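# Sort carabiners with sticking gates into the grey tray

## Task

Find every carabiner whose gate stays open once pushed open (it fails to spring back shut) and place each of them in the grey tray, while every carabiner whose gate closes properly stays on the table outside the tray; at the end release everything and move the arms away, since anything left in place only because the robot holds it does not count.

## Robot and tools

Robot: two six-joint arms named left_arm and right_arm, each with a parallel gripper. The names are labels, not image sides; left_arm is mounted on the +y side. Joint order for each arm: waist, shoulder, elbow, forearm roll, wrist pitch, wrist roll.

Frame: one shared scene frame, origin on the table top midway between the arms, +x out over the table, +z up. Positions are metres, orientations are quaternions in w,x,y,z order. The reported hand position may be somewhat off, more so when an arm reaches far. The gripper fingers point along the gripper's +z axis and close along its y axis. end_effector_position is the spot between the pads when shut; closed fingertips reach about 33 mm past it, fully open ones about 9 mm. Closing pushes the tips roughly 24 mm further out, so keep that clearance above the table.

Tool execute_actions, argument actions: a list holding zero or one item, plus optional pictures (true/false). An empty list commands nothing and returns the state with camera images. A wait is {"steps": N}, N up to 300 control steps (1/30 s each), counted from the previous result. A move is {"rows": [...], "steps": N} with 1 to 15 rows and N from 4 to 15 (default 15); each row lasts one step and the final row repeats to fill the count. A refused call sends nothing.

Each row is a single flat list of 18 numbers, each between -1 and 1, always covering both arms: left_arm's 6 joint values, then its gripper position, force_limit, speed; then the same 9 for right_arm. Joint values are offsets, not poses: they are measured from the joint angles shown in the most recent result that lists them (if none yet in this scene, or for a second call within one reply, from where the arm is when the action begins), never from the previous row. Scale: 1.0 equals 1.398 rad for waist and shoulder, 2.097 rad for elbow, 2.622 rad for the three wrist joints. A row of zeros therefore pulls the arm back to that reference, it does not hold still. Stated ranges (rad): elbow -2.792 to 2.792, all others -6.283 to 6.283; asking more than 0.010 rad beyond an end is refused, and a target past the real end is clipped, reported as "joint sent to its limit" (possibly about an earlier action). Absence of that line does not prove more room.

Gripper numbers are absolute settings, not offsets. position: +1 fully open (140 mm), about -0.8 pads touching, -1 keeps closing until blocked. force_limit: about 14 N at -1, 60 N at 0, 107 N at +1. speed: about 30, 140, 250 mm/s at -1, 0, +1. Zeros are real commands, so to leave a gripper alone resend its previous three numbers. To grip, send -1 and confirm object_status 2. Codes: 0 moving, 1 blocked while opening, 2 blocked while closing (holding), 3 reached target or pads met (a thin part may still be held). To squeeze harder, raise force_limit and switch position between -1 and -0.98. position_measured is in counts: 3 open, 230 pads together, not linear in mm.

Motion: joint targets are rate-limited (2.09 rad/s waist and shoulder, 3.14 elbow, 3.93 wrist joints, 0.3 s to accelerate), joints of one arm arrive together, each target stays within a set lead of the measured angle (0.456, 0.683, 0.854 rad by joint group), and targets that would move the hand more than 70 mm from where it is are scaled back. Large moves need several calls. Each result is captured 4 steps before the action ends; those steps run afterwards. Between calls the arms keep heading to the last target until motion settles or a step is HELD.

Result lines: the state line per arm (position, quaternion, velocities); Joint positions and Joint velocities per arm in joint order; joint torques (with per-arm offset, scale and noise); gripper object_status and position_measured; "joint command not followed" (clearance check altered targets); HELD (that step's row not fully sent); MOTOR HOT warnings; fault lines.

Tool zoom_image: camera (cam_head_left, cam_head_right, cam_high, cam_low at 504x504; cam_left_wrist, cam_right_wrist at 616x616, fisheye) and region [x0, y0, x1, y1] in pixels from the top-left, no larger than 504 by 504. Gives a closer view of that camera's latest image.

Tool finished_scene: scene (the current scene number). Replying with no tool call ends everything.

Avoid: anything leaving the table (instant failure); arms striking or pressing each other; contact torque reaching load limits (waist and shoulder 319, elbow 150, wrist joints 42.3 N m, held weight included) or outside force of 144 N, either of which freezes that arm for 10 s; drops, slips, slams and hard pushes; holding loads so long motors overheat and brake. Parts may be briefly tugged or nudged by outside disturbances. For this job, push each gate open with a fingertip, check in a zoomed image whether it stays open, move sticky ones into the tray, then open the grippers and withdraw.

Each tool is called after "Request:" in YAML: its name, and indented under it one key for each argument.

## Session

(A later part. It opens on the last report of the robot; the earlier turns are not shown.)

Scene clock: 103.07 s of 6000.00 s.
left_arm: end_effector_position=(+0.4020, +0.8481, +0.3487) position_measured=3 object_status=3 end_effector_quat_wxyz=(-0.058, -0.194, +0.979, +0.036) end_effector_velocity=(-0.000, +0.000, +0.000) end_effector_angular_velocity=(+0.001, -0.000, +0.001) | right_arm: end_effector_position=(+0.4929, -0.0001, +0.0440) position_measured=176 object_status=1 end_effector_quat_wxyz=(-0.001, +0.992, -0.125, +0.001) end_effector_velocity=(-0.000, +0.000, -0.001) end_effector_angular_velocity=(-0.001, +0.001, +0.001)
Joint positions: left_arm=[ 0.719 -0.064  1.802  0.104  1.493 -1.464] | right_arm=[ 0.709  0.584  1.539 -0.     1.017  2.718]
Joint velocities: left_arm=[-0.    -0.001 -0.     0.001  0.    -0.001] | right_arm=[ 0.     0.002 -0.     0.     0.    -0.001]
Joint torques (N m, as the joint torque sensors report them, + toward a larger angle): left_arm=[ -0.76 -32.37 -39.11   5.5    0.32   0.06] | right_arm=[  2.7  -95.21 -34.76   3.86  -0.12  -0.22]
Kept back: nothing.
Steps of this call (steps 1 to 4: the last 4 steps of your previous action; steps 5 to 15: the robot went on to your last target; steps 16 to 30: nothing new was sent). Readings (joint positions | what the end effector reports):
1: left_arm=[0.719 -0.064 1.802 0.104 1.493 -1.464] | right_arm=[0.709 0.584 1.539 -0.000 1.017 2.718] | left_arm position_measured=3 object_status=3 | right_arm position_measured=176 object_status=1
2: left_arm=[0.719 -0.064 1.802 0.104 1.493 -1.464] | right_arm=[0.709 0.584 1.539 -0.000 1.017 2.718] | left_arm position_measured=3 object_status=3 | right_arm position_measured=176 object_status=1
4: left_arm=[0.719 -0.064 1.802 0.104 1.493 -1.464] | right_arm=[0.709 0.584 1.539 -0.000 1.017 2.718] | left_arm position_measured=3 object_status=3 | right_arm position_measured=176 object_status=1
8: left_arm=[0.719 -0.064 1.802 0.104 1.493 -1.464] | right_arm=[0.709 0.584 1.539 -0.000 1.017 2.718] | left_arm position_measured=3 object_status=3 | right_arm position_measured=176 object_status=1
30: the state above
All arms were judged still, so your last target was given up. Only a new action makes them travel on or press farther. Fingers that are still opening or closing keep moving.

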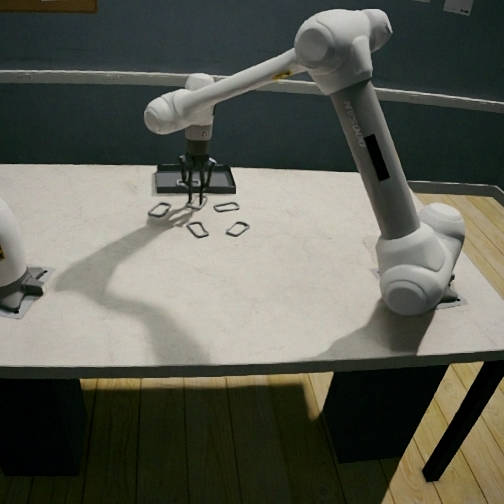

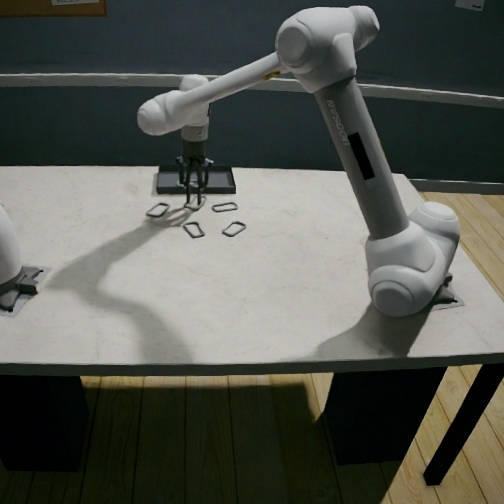

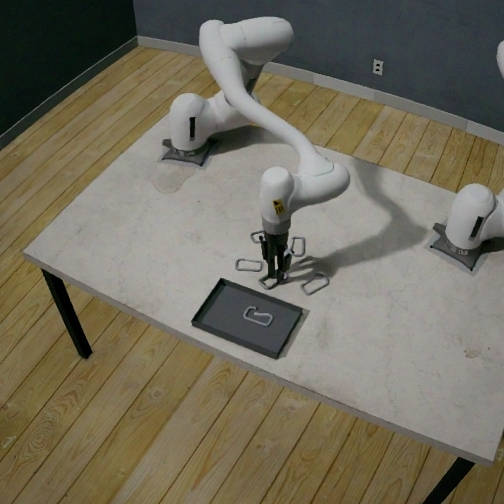

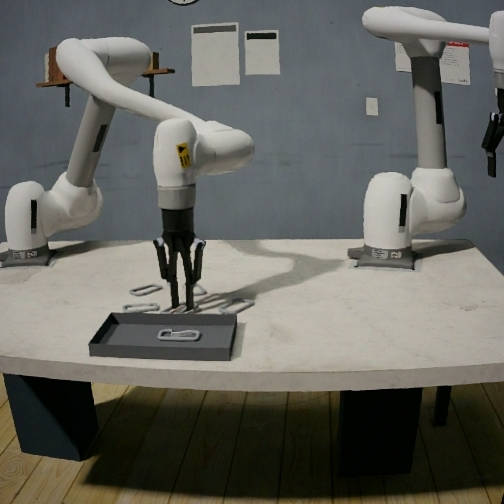

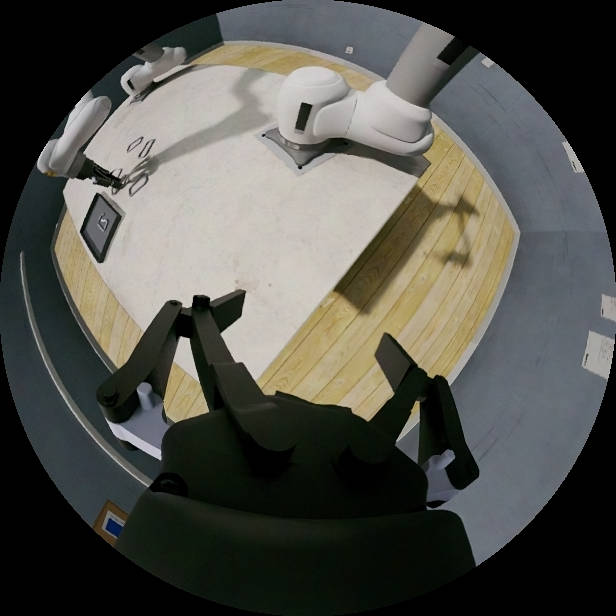

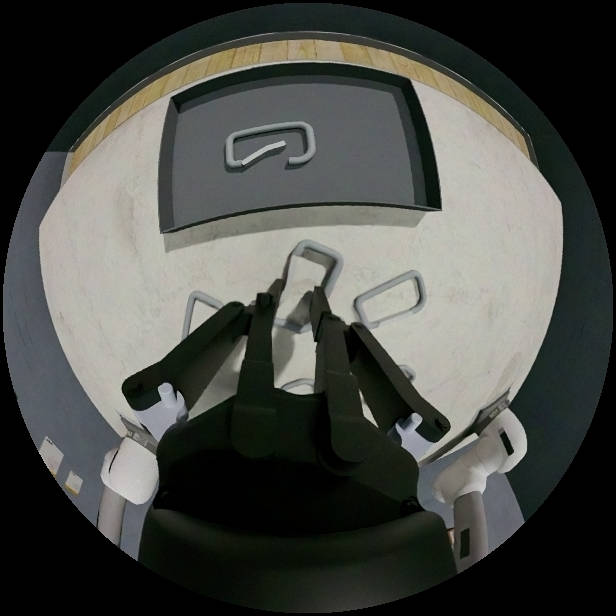

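Request:
execute_actions:
  actions:
    - {"rows":[[0,0,0,0,0,0,1,0,0.5,0,0,0,0,0,0,-0.55,-0.5,0.2]],"steps":10}
  pictures: false

Request:
execute_actions:
  actions:
    - {"rows":[[0,0,0,0,0,0,1,0,0.5,0,-0.0018,-0.0009,0,0.0016,0,-0.55,-0.5,0.2],[0,0,0,0,0,0,1,0,0.5,0,-0.0018,-0.0009,0,0.0016,0,-0.55,-0.5,0.2],[0,0,0,0,0,0,1,0,0.5,0,-0.0018,-0.0009,0,0.0016,0,-0.55,-0.5,0.2],[0,0,0,0,0,0,1,0,0.5,0,-0.0018,-0.0009,0,0.0016,0,-0.55,-0.5,0.2],[0,0,0,0,0,0,1,0,0.5,0,-0.0018,-0.0009,0,0.0016,0,0.0,0,-0.3]],"steps":15}
  pictures: false

Request:
execute_actions:
  actions:
    - {"steps":25}
  pictures: true

Request:
zoom_image:
  camera: "cam_right_wrist"
  region: [220,200,400,380]

Request:
zoom_image:
  camera: "cam_high"
  region: [240,240,340,320]

Scene clock: 104.03 s of 6000.00 s.
left_arm: end_effector_position=(+0.4020, +0.8481, +0.3487) position_measured=3 object_status=3 end_effector_quat_wxyz=(-0.058, -0.194, +0.979, +0.036) end_effector_velocity=(-0.001, +0.001, +0.001) end_effector_angular_velocity=(+0.001, -0.001, +0.000) | right_arm: end_effector_position=(+0.4929, -0.0001, +0.0440) position_measured=199 object_status=0 end_effector_quat_wxyz=(-0.001, +0.992, -0.125, +0.001) end_effector_velocity=(-0.000, -0.000, +0.001) end_effector_angular_velocity=(+0.001, -0.000, +0.001)
Joint positions: left_arm=[ 0.719 -0.064  1.802  0.104  1.493 -1.464] | right_arm=[ 0.709  0.584  1.539 -0.     1.017  2.718]
Joint velocities: left_arm=[ 0.001 -0.001  0.     0.001 -0.     0.   ] | right_arm=[ 0.    -0.001  0.     0.     0.    -0.001]
Joint torques (N m, as the joint torque sensors report them, + toward a larger angle): left_arm=[ -0.73 -32.35 -39.12   5.37   0.39   0.07] | right_arm=[  1.25 -94.59 -34.55   3.99  -0.27  -0.19]
Steps of this call (steps 1 to 23: nothing new was sent; steps 24 to 29: the first 6 steps of this action). Readings (joint positions | what the end effector reports):
24: left_arm=[0.719 -0.064 1.802 0.104 1.493 -1.464] | right_arm=[0.709 0.584 1.539 -0.000 1.017 2.718] | left_arm position_measured=3 object_status=3 | right_arm position_measured=176 object_status=0
25: left_arm=[0.719 -0.064 1.802 0.104 1.493 -1.464] | right_arm=[0.709 0.584 1.539 -0.000 1.017 2.718] | left_arm position_measured=3 object_status=3 | right_arm position_measured=176 object_status=0
27: left_arm=[0.719 -0.064 1.802 0.104 1.493 -1.464] | right_arm=[0.709 0.584 1.539 -0.000 1.017 2.718] | left_arm position_measured=3 object_status=3 | right_arm position_measured=195 object_status=0
29: the state above

Scene clock: 104.53 s of 6000.00 s.
left_arm: end_effector_position=(+0.4020, +0.8481, +0.3487) position_measured=3 object_status=3 end_effector_quat_wxyz=(-0.058, -0.194, +0.979, +0.036) end_effector_velocity=(+0.000, -0.000, -0.001) end_effector_angular_velocity=(-0.000, +0.001, -0.000) | right_arm: end_effector_position=(+0.4929, -0.0000, +0.0470) position_measured=176 object_status=0 end_effector_quat_wxyz=(-0.001, +0.992, -0.125, +0.001) end_effector_velocity=(+0.000, +0.000, +0.002) end_effector_angular_velocity=(+0.002, -0.002, +0.002)
Joint positions: left_arm=[ 0.719 -0.064  1.802  0.104  1.493 -1.464] | right_arm=[ 0.709  0.582  1.537 -0.     1.021  2.718]
Joint velocities: left_arm=[-0.001  0.001 -0.     0.    -0.    -0.001] | right_arm=[ 0.    -0.003 -0.    -0.     0.    -0.001]
Joint torques (N m, as the joint torque sensors report them, + toward a larger angle): left_arm=[ -0.35 -32.72 -38.9    5.43   0.37   0.06] | right_arm=[  1.52 -92.59 -33.88   3.79  -0.02  -0.26]
Steps of this call (steps 1 to 4: the last 4 steps of your previous action; steps 5 to 15: the first 11 steps of this action, its rows measured from where the robot was after step 4). Readings (joint positions | what the end effector reports):
4: left_arm=[0.719 -0.064 1.802 0.104 1.493 -1.464] | right_arm=[0.709 0.584 1.539 -0.000 1.017 2.718] | left_arm position_measured=3 object_status=3 | right_arm position_measured=199 object_status=0
5: left_arm=[0.719 -0.064 1.802 0.104 1.493 -1.464] | right_arm=[0.709 0.584 1.539 -0.000 1.017 2.718] | left_arm position_measured=3 object_status=3 | right_arm position_measured=199 object_status=0
6: left_arm=[0.719 -0.064 1.802 0.104 1.493 -1.464] | right_arm=[0.709 0.584 1.538 -0.000 1.018 2.718] | left_arm position_measured=3 object_status=3 | right_arm position_measured=199 object_status=0
8: left_arm=[0.719 -0.064 1.802 0.104 1.493 -1.464] | right_arm=[0.709 0.582 1.537 -0.000 1.020 2.718] | left_arm position_measured=3 object_status=3 | right_arm position_measured=199 object_status=3
12: left_arm=[0.719 -0.064 1.802 0.104 1.493 -1.464] | right_arm=[0.709 0.582 1.537 -0.000 1.021 2.718] | left_arm position_measured=3 object_status=3 | right_arm position_measured=185 object_status=0
15: the state above

Scene clock: 105.37 s of 6000.00 s.
left_arm: end_effector_position=(+0.4020, +0.8481, +0.3487) position_measured=3 object_status=3 end_effector_quat_wxyz=(-0.058, -0.194, +0.979, +0.036) end_effector_velocity=(+0.000, -0.000, +0.000) end_effector_angular_velocity=(+0.000, -0.000, -0.001) | right_arm: end_effector_position=(+0.4929, -0.0000, +0.0470) position_measured=176 object_status=1 end_effector_quat_wxyz=(-0.001, +0.992, -0.125, +0.001) end_effector_velocity=(-0.000, -0.001, -0.001) end_effector_angular_velocity=(-0.001, +0.000, +0.001)
Joint positions: left_arm=[ 0.719 -0.064  1.802  0.104  1.493 -1.464] | right_arm=[ 0.709  0.582  1.537 -0.     1.021  2.718]
Joint velocities: left_arm=[-0.001 -0.    -0.     0.     0.     0.   ] | right_arm=[-0.     0.001  0.001 -0.001 -0.    -0.   ]
Joint torques (N m, as the joint torque sensors report them, + toward a larger angle): left_arm=[  0.22 -32.16 -38.98   5.46   0.28   0.13] | right_arm=[  3.66 -94.86 -34.43   3.94  -0.07  -0.21]
Kept back: nothing.
Steps of this call (steps 1 to 4: the last 4 steps of your previous action; steps 5 to 15: the robot went on to your last target; steps 16 to 25: nothing new was sent). Readings (joint positions | what the end effector reports):
1: left_arm=[0.719 -0.064 1.802 0.104 1.493 -1.464] | right_arm=[0.709 0.582 1.537 -0.000 1.021 2.718] | left_arm position_measured=3 object_status=3 | right_arm position_measured=176 object_status=0
2: left_arm=[0.719 -0.064 1.802 0.104 1.493 -1.464] | right_arm=[0.709 0.582 1.537 -0.000 1.021 2.718] | left_arm position_measured=3 object_status=3 | right_arm position_measured=176 object_status=0
4: left_arm=[0.719 -0.064 1.802 0.104 1.493 -1.464] | right_arm=[0.709 0.582 1.537 -0.000 1.021 2.718] | left_arm position_measured=3 object_status=3 | right_arm position_measured=176 object_status=1
8: left_arm=[0.719 -0.064 1.802 0.104 1.493 -1.464] | right_arm=[0.709 0.582 1.537 -0.000 1.021 2.718] | left_arm position_measured=3 object_status=3 | right_arm position_measured=176 object_status=1
25: the state above
All arms were judged still, so your last target was given up. Only a new action makes them travel on or press farther. Fingers that are still opening or closing keep moving.

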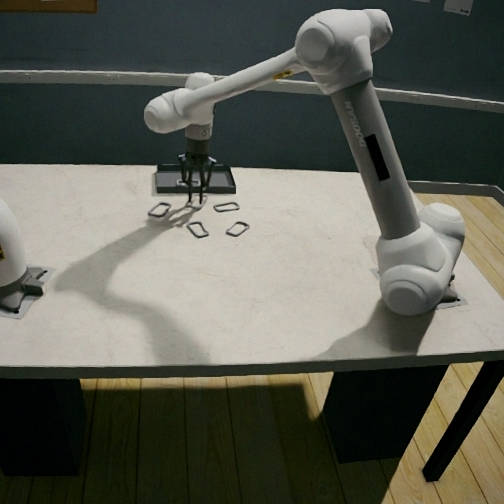

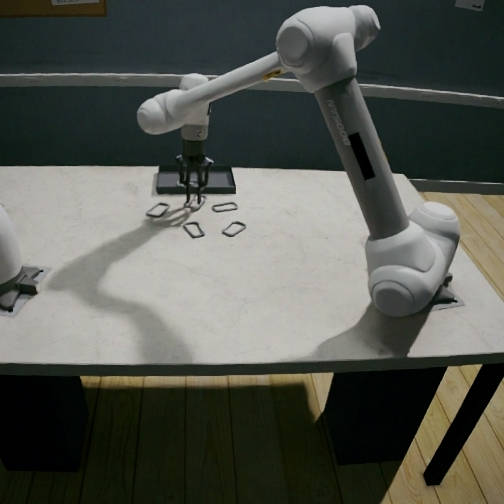

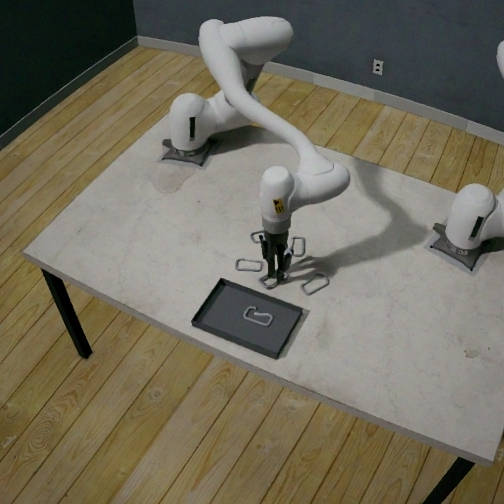

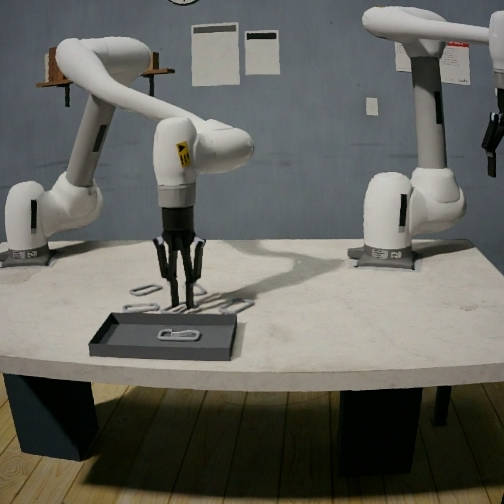

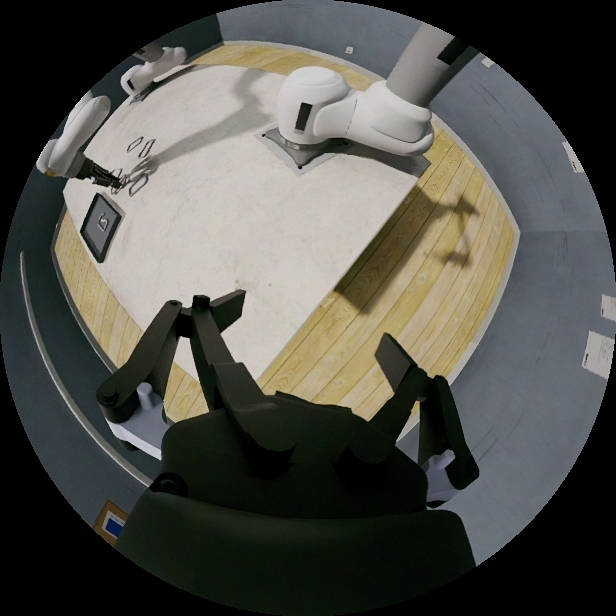

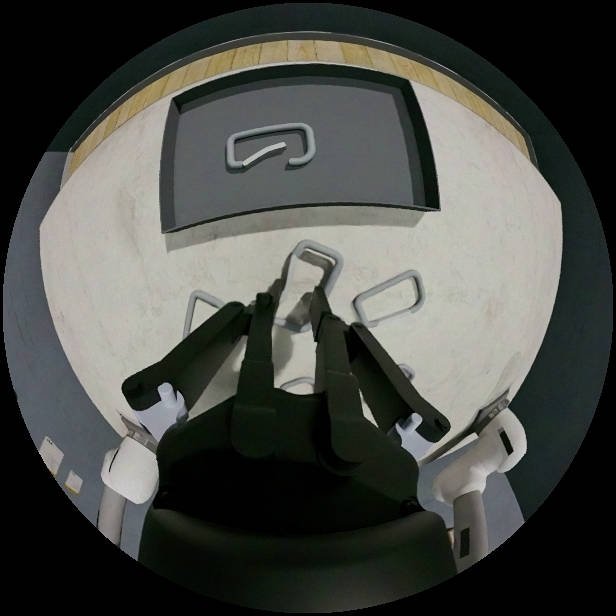

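Region (220, 200, 400, 380) of cam_right_wrist's 616x616 image, scaled by 2.800, with more detail than that image has.

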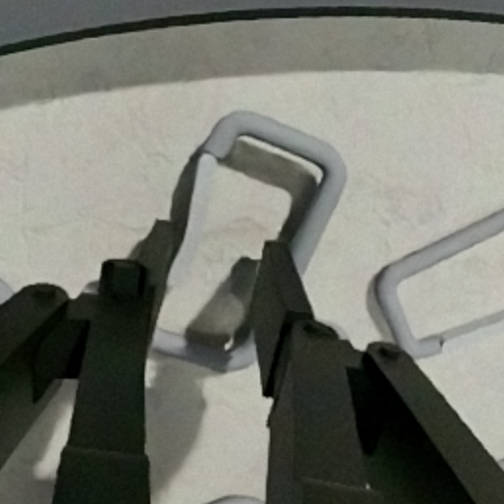

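Region (240, 240, 340, 320) of cam_high's 504x504 image, scaled by 5.040, with more detail than that image has; it fills the top 403 rows of this view, and the rest is white.

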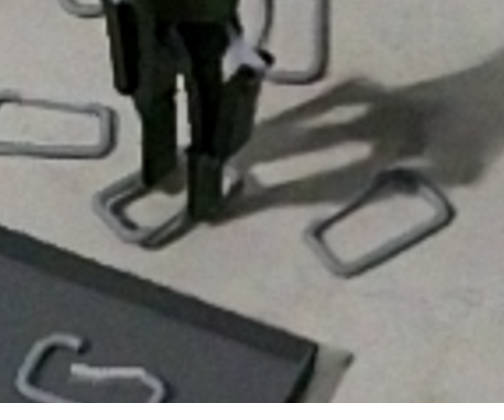

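Request:
execute_actions:
  actions:
    - {"rows":[[-0.36,0,0,0,0,0,-1,0,0.5,0,-0.03,-0.015,0,0.027,0,-0.55,-0.5,0.2]],"steps":15}
  pictures: false

Request:
execute_actions:
  actions:
    - {"steps":20}
  pictures: true

Scene clock: 107.00 s of 6000.00 s.
left_arm: end_effector_position=(+0.4573, +0.7565, +0.3487) position_measured=101 object_status=0 end_effector_quat_wxyz=(-0.054, -0.085, +0.994, +0.042) end_effector_velocity=(+0.156, -0.338, -0.000) end_effector_angular_velocity=(-0.000, +0.001, -0.764) | right_arm: end_effector_position=(+0.4923, -0.0009, +0.0959) position_measured=199 object_status=0 end_effector_quat_wxyz=(-0.002, +0.992, -0.125, +0.001) end_effector_velocity=(-0.000, +0.000, +0.007) end_effector_angular_velocity=(-0.001, +0.000, +0.000)
Joint positions: left_arm=[ 0.499 -0.064  1.802  0.104  1.493 -1.464] | right_arm=[ 0.709  0.54   1.506 -0.     1.091  2.718]
Joint velocities: left_arm=[-0.764  0.001  0.    -0.     0.     0.   ] | right_arm=[ 0.    -0.004 -0.006 -0.     0.011  0.   ]
Joint torques (N m, as the joint torque sensors report them, + toward a larger angle): left_arm=[ -1.96 -33.36 -38.33   5.33   0.44   0.03] | right_arm=[  3.37 -92.6  -35.01   3.79   0.25  -0.24]
Steps of this call (steps 1 to 38: nothing new was sent; steps 39 to 49: the first 11 steps of this action). Readings (joint positions | what the end effector reports):
39: left_arm=[0.719 -0.064 1.802 0.104 1.493 -1.464] | right_arm=[0.709 0.581 1.537 -0.000 1.021 2.718] | left_arm position_measured=3 object_status=0 | right_arm position_measured=176 object_status=0
40: left_arm=[0.716 -0.064 1.802 0.104 1.493 -1.464] | right_arm=[0.709 0.578 1.534 -0.000 1.028 2.718] | left_arm position_measured=7 object_status=0 | right_arm position_measured=176 object_status=0
42: left_arm=[0.686 -0.064 1.802 0.104 1.493 -1.464] | right_arm=[0.709 0.557 1.518 -0.000 1.062 2.718] | left_arm position_measured=28 object_status=0 | right_arm position_measured=195 object_status=0
46: left_arm=[0.577 -0.064 1.802 0.104 1.493 -1.464] | right_arm=[0.709 0.541 1.507 -0.000 1.088 2.718] | left_arm position_measured=70 object_status=0 | right_arm position_measured=199 object_status=0
49: the state above

Scene clock: 107.67 s of 6000.00 s.
left_arm: end_effector_position=(+0.4969, +0.6248, +0.3487) position_measured=233 object_status=3 end_effector_quat_wxyz=(-0.047, +0.056, +0.996, +0.049) end_effector_velocity=(+0.000, -0.001, +0.000) end_effector_angular_velocity=(-0.001, -0.000, -0.002) | right_arm: end_effector_position=(+0.4923, -0.0009, +0.0966) position_measured=199 object_status=3 end_effector_quat_wxyz=(-0.002, +0.992, -0.125, +0.001) end_effector_velocity=(-0.000, +0.000, -0.000) end_effector_angular_velocity=(-0.000, +0.000, +0.000)
Joint positions: left_arm=[ 0.216 -0.064  1.802  0.104  1.493 -1.464] | right_arm=[ 0.709  0.54   1.505 -0.     1.092  2.718]
Joint velocities: left_arm=[-0.002 -0.001  0.    -0.001  0.     0.001] | right_arm=[ 0.  0.  0. -0. -0.  0.]
Joint torques (N m, as the joint torque sensors report them, + toward a larger angle): left_arm=[  0.74 -32.29 -39.24   5.41   0.38   0.01] | right_arm=[  4.15 -90.99 -35.64   4.08  -0.14  -0.46]
Kept back: nothing.
Steps of this call (steps 1 to 4: the last 4 steps of your previous action; steps 5 to 20: the robot went on to your last target). Readings (joint positions | what the end effector reports):
1: left_arm=[0.474 -0.064 1.802 0.104 1.493 -1.464] | right_arm=[0.709 0.540 1.506 -0.000 1.091 2.718] | left_arm position_measured=112 object_status=0 | right_arm position_measured=199 object_status=0
2: left_arm=[0.448 -0.064 1.802 0.104 1.493 -1.464] | right_arm=[0.709 0.540 1.506 -0.000 1.091 2.718] | left_arm position_measured=122 object_status=0 | right_arm position_measured=199 object_status=0
4: left_arm=[0.396 -0.064 1.802 0.104 1.493 -1.464] | right_arm=[0.709 0.540 1.505 -0.000 1.092 2.718] | left_arm position_measured=143 object_status=0 | right_arm position_measured=199 object_status=3
8: left_arm=[0.294 -0.064 1.802 0.104 1.493 -1.464] | right_arm=[0.709 0.540 1.505 -0.000 1.092 2.718] | left_arm position_measured=186 object_status=0 | right_arm position_measured=199 object_status=3
20: the state above

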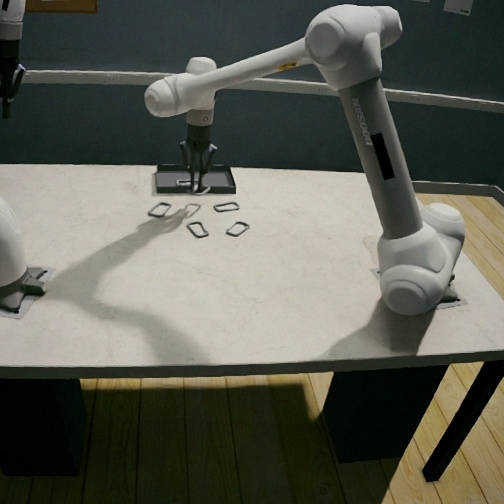

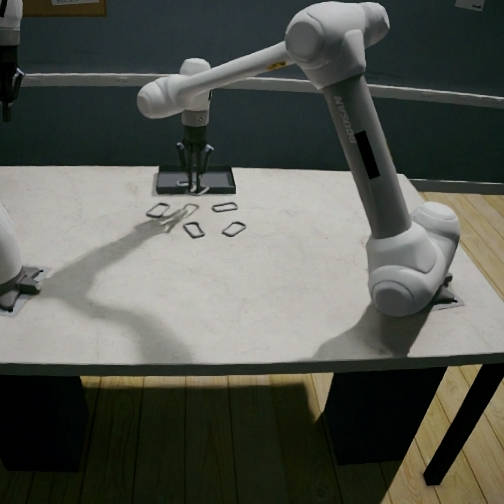

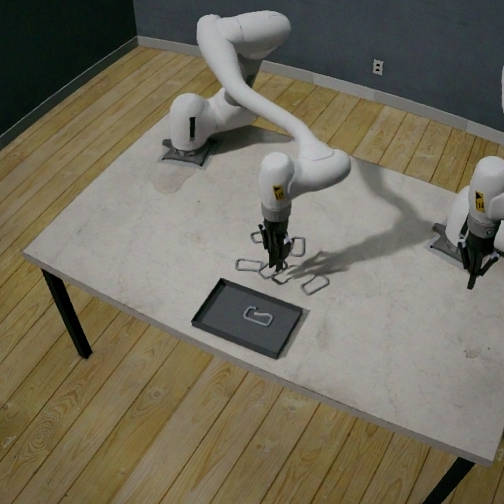

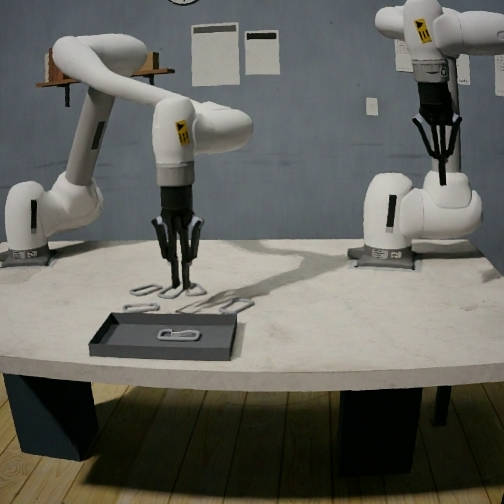

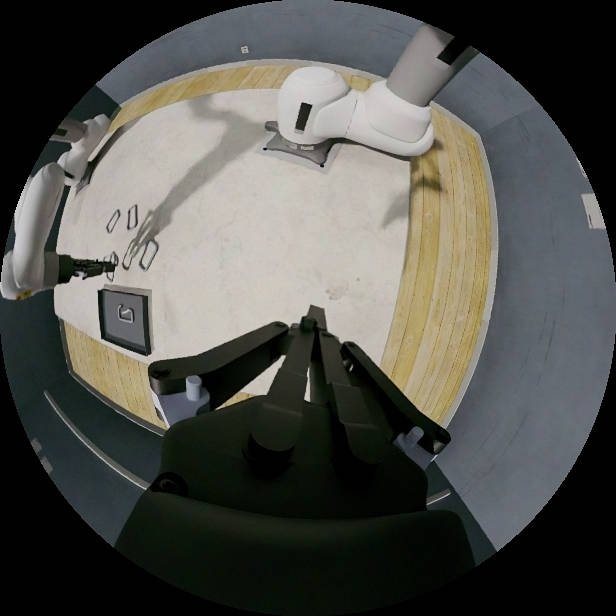

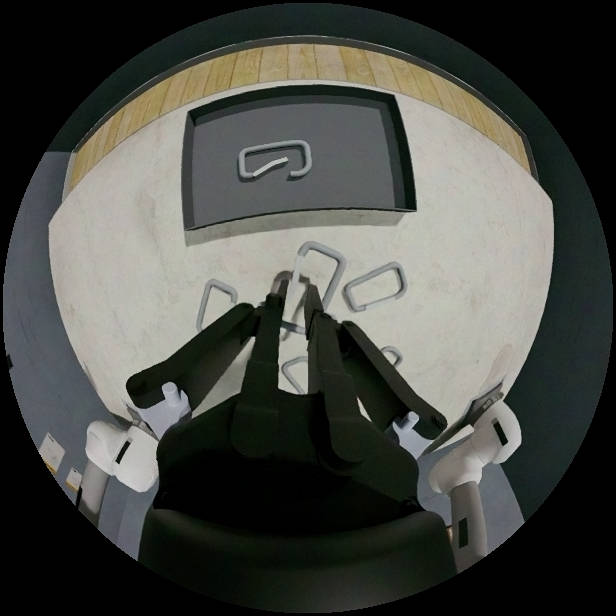

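Request:
execute_actions:
  actions:
    - {"rows":[[-0.4835,-0.0165,0.2847,-0.0397,-0.387,0,-1,0,0.5,0,0,0,0,0,0,-0.55,-0.5,0.2]],"steps":15}
  pictures: false

Request:
execute_actions:
  actions:
    - {"steps":15}
  pictures: true

Scene clock: 109.13 s of 6000.00 s.
left_arm: end_effector_position=(+0.5087, +0.5379, +0.2528) position_measured=233 object_status=3 end_effector_quat_wxyz=(+0.011, +0.138, +0.990, +0.034) end_effector_velocity=(+0.019, -0.306, -0.269) end_effector_angular_velocity=(-0.168, -0.397, -0.568) | right_arm: end_effector_position=(+0.4923, -0.0009, +0.0966) position_measured=199 object_status=3 end_effector_quat_wxyz=(-0.002, +0.992, -0.125, +0.001) end_effector_velocity=(-0.000, +0.000, +0.000) end_effector_angular_velocity=(+0.000, +0.000, +0.001)
Joint positions: left_arm=[ 0.064 -0.07   1.981  0.073  1.21  -1.464] | right_arm=[ 0.709  0.54   1.505 -0.     1.092  2.718]
Joint velocities: left_arm=[-0.536 -0.02   0.529 -0.092 -0.929 -0.002] | right_arm=[ 0.     0.    -0.001  0.001  0.    -0.001]
Joint torques (N m, as the joint torque sensors report them, + toward a larger angle): left_arm=[ -0.74 -30.06 -37.73   5.44   0.42   0.04] | right_arm=[  3.51 -93.01 -35.37   4.11   0.05  -0.17]
Steps of this call (steps 1 to 15: the robot went on to your last target; steps 16 to 33: nothing new was sent; steps 34 to 44: the first 11 steps of this action). Readings (joint positions | what the end effector reports):
34: left_arm=[0.216 -0.064 1.802 0.104 1.493 -1.464] | right_arm=[0.709 0.540 1.505 -0.000 1.092 2.718] | left_arm position_measured=233 object_status=3 | right_arm position_measured=199 object_status=3
35: left_arm=[0.212 -0.064 1.806 0.104 1.486 -1.464] | right_arm=[0.709 0.540 1.505 -0.000 1.092 2.718] | left_arm position_measured=233 object_status=3 | right_arm position_measured=199 object_status=3
37: left_arm=[0.184 -0.065 1.844 0.097 1.432 -1.464] | right_arm=[0.709 0.540 1.505 -0.000 1.092 2.718] | left_arm position_measured=233 object_status=3 | right_arm position_measured=199 object_status=3
41: left_arm=[0.116 -0.068 1.926 0.083 1.306 -1.464] | right_arm=[0.709 0.540 1.505 -0.000 1.092 2.718] | left_arm position_measured=233 object_status=3 | right_arm position_measured=199 object_status=3
44: the state above

Scene clock: 109.63 s of 6000.00 s.
left_arm: end_effector_position=(+0.4745, +0.3763, +0.1404) position_measured=233 object_status=3 end_effector_quat_wxyz=(+0.109, +0.282, +0.953, -0.007) end_effector_velocity=(-0.151, -0.305, -0.196) end_effector_angular_velocity=(-0.247, -0.314, -0.616) | right_arm: end_effector_position=(+0.4923, -0.0009, +0.0966) position_measured=199 object_status=3 end_effector_quat_wxyz=(-0.002, +0.992, -0.125, +0.001) end_effector_velocity=(-0.000, -0.000, -0.000) end_effector_angular_velocity=(-0.001, -0.000, +0.000)
Joint positions: left_arm=[-0.241 -0.08   2.229  0.03   0.775 -1.464] | right_arm=[ 0.709  0.54   1.505 -0.     1.092  2.718]
Joint velocities: left_arm=[-0.641 -0.019  0.495 -0.086 -0.866  0.   ] | right_arm=[ 0.     0.     0.    -0.001 -0.     0.   ]
Joint torques (N m, as the joint torque sensors report them, + toward a larger angle): left_arm=[  1.88 -26.21 -32.76   4.81   0.11   0.02] | right_arm=[  4.27 -91.43 -35.2    4.1   -0.14  -0.32]
Kept back: nothing.
Steps of this call (steps 1 to 4: the last 4 steps of your previous action; steps 5 to 15: the robot went on to your last target). Readings (joint positions | what the end effector reports):
1: left_arm=[0.045 -0.071 1.999 0.070 1.178 -1.464] | right_arm=[0.709 0.540 1.505 -0.000 1.092 2.718] | left_arm position_measured=233 object_status=3 | right_arm position_measured=199 object_status=3
2: left_arm=[0.027 -0.072 2.016 0.067 1.148 -1.464] | right_arm=[0.709 0.540 1.505 -0.000 1.092 2.718] | left_arm position_measured=233 object_status=3 | right_arm position_measured=199 object_status=3
4: left_arm=[-0.012 -0.073 2.050 0.061 1.089 -1.464] | right_arm=[0.709 0.540 1.505 -0.000 1.092 2.718] | left_arm position_measured=233 object_status=3 | right_arm position_measured=199 object_status=3
8: left_arm=[-0.093 -0.076 2.114 0.050 0.976 -1.464] | right_arm=[0.709 0.540 1.505 -0.000 1.092 2.718] | left_arm position_measured=233 object_status=3 | right_arm position_measured=199 object_status=3
15: the state above

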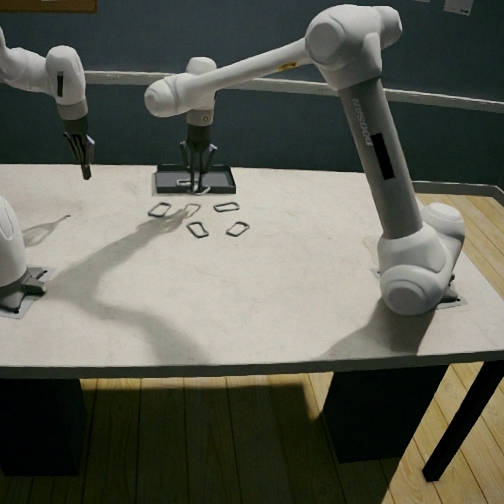

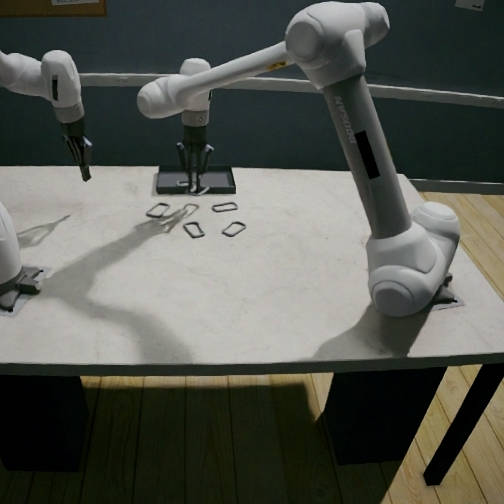

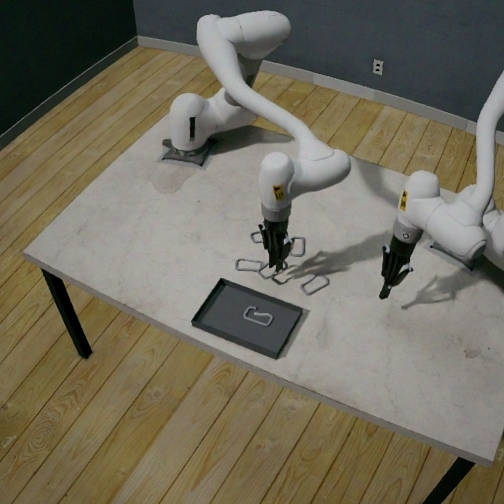

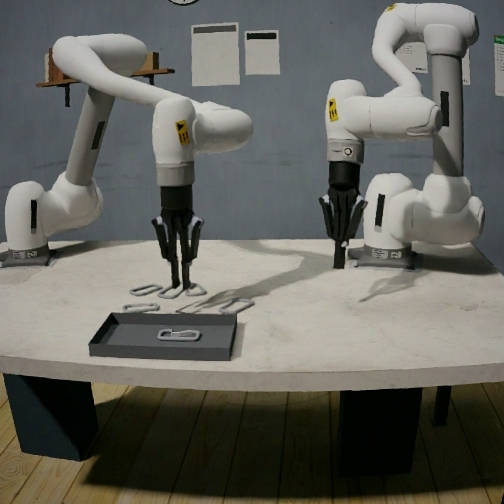

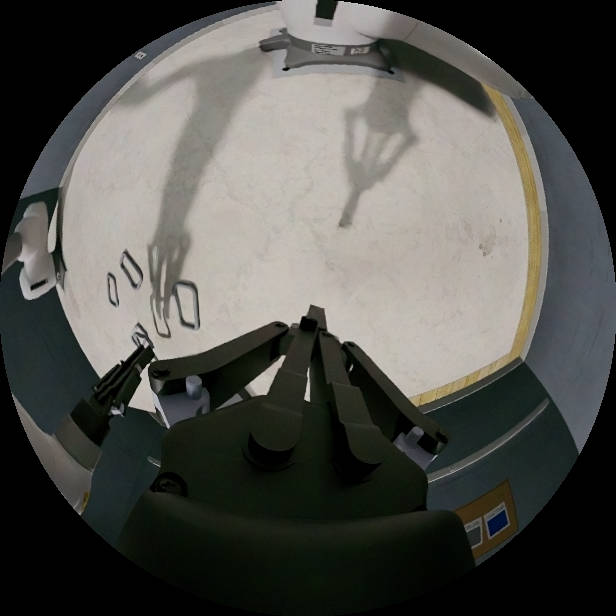

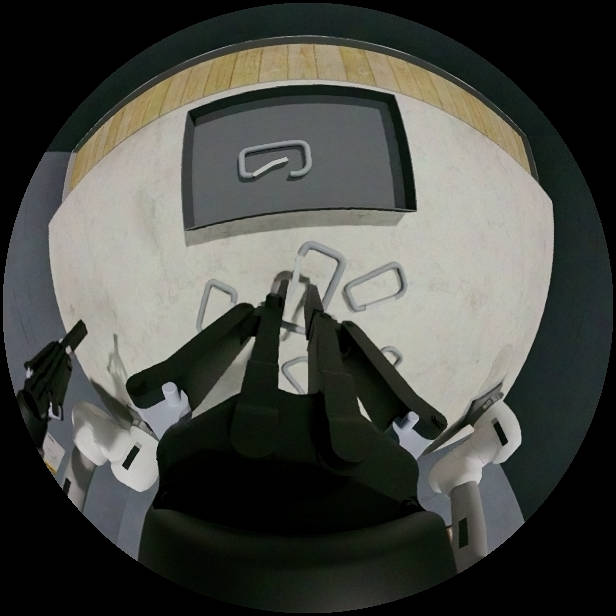

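Request:
execute_actions:
  actions:
    - {"steps":20}
  pictures: false

Scene clock: 110.30 s of 6000.00 s.
left_arm: end_effector_position=(+0.4078, +0.2860, +0.0805) position_measured=233 object_status=3 end_effector_quat_wxyz=(+0.168, +0.372, +0.912, -0.048) end_effector_velocity=(-0.001, -0.001, -0.001) end_effector_angular_velocity=(-0.000, +0.000, -0.002) | right_arm: end_effector_position=(+0.4923, -0.0009, +0.0966) position_measured=199 object_status=3 end_effector_quat_wxyz=(-0.002, +0.992, -0.125, +0.001) end_effector_velocity=(-0.000, +0.000, -0.001) end_effector_angular_velocity=(-0.000, +0.000, +0.000)
Joint positions: left_arm=[-0.46  -0.087  2.399  0.     0.478 -1.464] | right_arm=[ 0.709  0.54   1.505 -0.     1.092  2.718]
Joint velocities: left_arm=[-0.003  0.001  0.001  0.    -0.002 -0.001] | right_arm=[ 0.     0.001 -0.001  0.    -0.     0.   ]
Joint torques (N m, as the joint torque sensors report them, + toward a larger angle): left_arm=[  1.7  -20.37 -29.42   4.06  -0.84   0.05] | right_arm=[  4.3  -93.69 -35.27   3.95  -0.34  -0.25]
Kept back: nothing.
Steps of this call (steps 1 to 20: the robot went on to your last target). Readings (joint positions | what the end effector reports):
1: left_arm=[-0.263 -0.081 2.246 0.027 0.746 -1.464] | right_arm=[0.709 0.540 1.505 -0.000 1.092 2.718] | left_arm position_measured=233 object_status=3 | right_arm position_measured=199 object_status=3
2: left_arm=[-0.284 -0.081 2.263 0.024 0.716 -1.464] | right_arm=[0.709 0.540 1.505 -0.000 1.092 2.718] | left_arm position_measured=233 object_status=3 | right_arm position_measured=199 object_status=3
4: left_arm=[-0.329 -0.083 2.297 0.018 0.656 -1.464] | right_arm=[0.709 0.540 1.505 -0.000 1.092 2.718] | left_arm position_measured=233 object_status=3 | right_arm position_measured=199 object_status=3
8: left_arm=[-0.416 -0.085 2.365 0.006 0.538 -1.464] | right_arm=[0.709 0.540 1.505 -0.000 1.092 2.718] | left_arm position_measured=233 object_status=3 | right_arm position_measured=199 object_status=3
20: the state above

Request:
execute_actions:
  actions:
    - {"rows":[[0,0.045,0,0,-0.024,0,-1,0,0.5,0,0,0,0,0,0,-0.55,-0.5,0.2]],"steps":15}
  pictures: false

Request:
execute_actions:
  actions:
    - {"steps":6}
  pictures: false

Scene clock: 110.93 s of 6000.00 s.
left_arm: end_effector_position=(+0.4188, +0.2772, +0.0578) position_measured=233 object_status=3 end_effector_quat_wxyz=(+0.168, +0.372, +0.912, -0.048) end_effector_velocity=(+0.002, -0.001, -0.003) end_effector_angular_velocity=(-0.000, -0.000, +0.000) | right_arm: end_effector_position=(+0.4923, -0.0009, +0.0966) position_measured=199 object_status=3 end_effector_quat_wxyz=(-0.002, +0.992, -0.125, +0.001) end_effector_velocity=(-0.000, -0.000, -0.000) end_effector_angular_velocity=(-0.001, +0.001, -0.000)
Joint positions: left_arm=[-0.46  -0.025  2.399  0.     0.416 -1.464] | right_arm=[ 0.709  0.54   1.505 -0.     1.092  2.718]
Joint velocities: left_arm=[ 0.     0.009 -0.    -0.001 -0.01   0.001] | right_arm=[-0.     0.     0.     0.     0.001 -0.   ]
Joint torques (N m, as the joint torque sensors report them, + toward a larger angle): left_arm=[ -0.26 -24.43 -28.29   3.85  -0.76   0.06] | right_arm=[  1.34 -91.98 -35.4    3.84  -0.15  -0.36]
Steps of this call (steps 1 to 8: the robot went on to your last target; steps 9 to 19: the first 11 steps of this action). Readings (joint positions | what the end effector reports):
9: left_arm=[-0.460 -0.087 2.399 0.000 0.478 -1.464] | right_arm=[0.709 0.540 1.505 -0.000 1.092 2.718] | left_arm position_measured=233 object_status=3 | right_arm position_measured=199 object_status=3
10: left_arm=[-0.460 -0.083 2.399 0.000 0.474 -1.464] | right_arm=[0.709 0.540 1.505 -0.000 1.092 2.718] | left_arm position_measured=233 object_status=3 | right_arm position_measured=199 object_status=3
12: left_arm=[-0.460 -0.057 2.399 0.000 0.448 -1.464] | right_arm=[0.709 0.540 1.505 -0.000 1.092 2.718] | left_arm position_measured=233 object_status=3 | right_arm position_measured=199 object_status=3
16: left_arm=[-0.460 -0.027 2.399 0.000 0.418 -1.464] | right_arm=[0.709 0.540 1.505 -0.000 1.092 2.718] | left_arm position_measured=233 object_status=3 | right_arm position_measured=199 object_status=3
19: the state above

Scene clock: 111.13 s of 6000.00 s.
left_arm: end_effector_position=(+0.4190, +0.2771, +0.0576) position_measured=233 object_status=3 end_effector_quat_wxyz=(+0.168, +0.372, +0.912, -0.048) end_effector_velocity=(+0.000, +0.000, -0.001) end_effector_angular_velocity=(+0.001, +0.000, +0.000) | right_arm: end_effector_position=(+0.4923, -0.0009, +0.0966) position_measured=199 object_status=3 end_effector_quat_wxyz=(-0.002, +0.992, -0.125, +0.001) end_effector_velocity=(-0.000, +0.000, -0.000) end_effector_angular_velocity=(+0.000, +0.000, +0.001)
Joint positions: left_arm=[-0.46  -0.024  2.399  0.     0.415 -1.464] | right_arm=[ 0.709  0.54   1.505 -0.     1.092  2.718]
Joint velocities: left_arm=[ 0.001  0.002 -0.    -0.    -0.001  0.001] | right_arm=[ 0.  0. -0.  0.  0. -0.]
Joint torques (N m, as the joint torque sensors report them, + toward a larger angle): left_arm=[  0.51 -24.82 -28.29   3.92  -0.88   0.07] | right_arm=[  1.94 -90.66 -35.9    3.84  -0.1   -0.37]
Kept back: nothing.
Steps of this call (steps 1 to 4: the last 4 steps of your previous action; steps 5 to 6: the robot went on to your last target). Readings (joint positions | what the end effector reports):
1: left_arm=[-0.460 -0.024 2.399 0.000 0.416 -1.464] | right_arm=[0.709 0.540 1.505 -0.000 1.092 2.718] | left_arm position_measured=233 object_status=3 | right_arm position_measured=199 object_status=3
2: left_arm=[-0.460 -0.024 2.399 0.000 0.416 -1.464] | right_arm=[0.709 0.540 1.505 -0.000 1.092 2.718] | left_arm position_measured=233 object_status=3 | right_arm position_measured=199 object_status=3
4: left_arm=[-0.460 -0.024 2.399 0.000 0.415 -1.464] | right_arm=[0.709 0.540 1.505 -0.000 1.092 2.718] | left_arm position_measured=233 object_status=3 | right_arm position_measured=199 object_status=3
6: the state above


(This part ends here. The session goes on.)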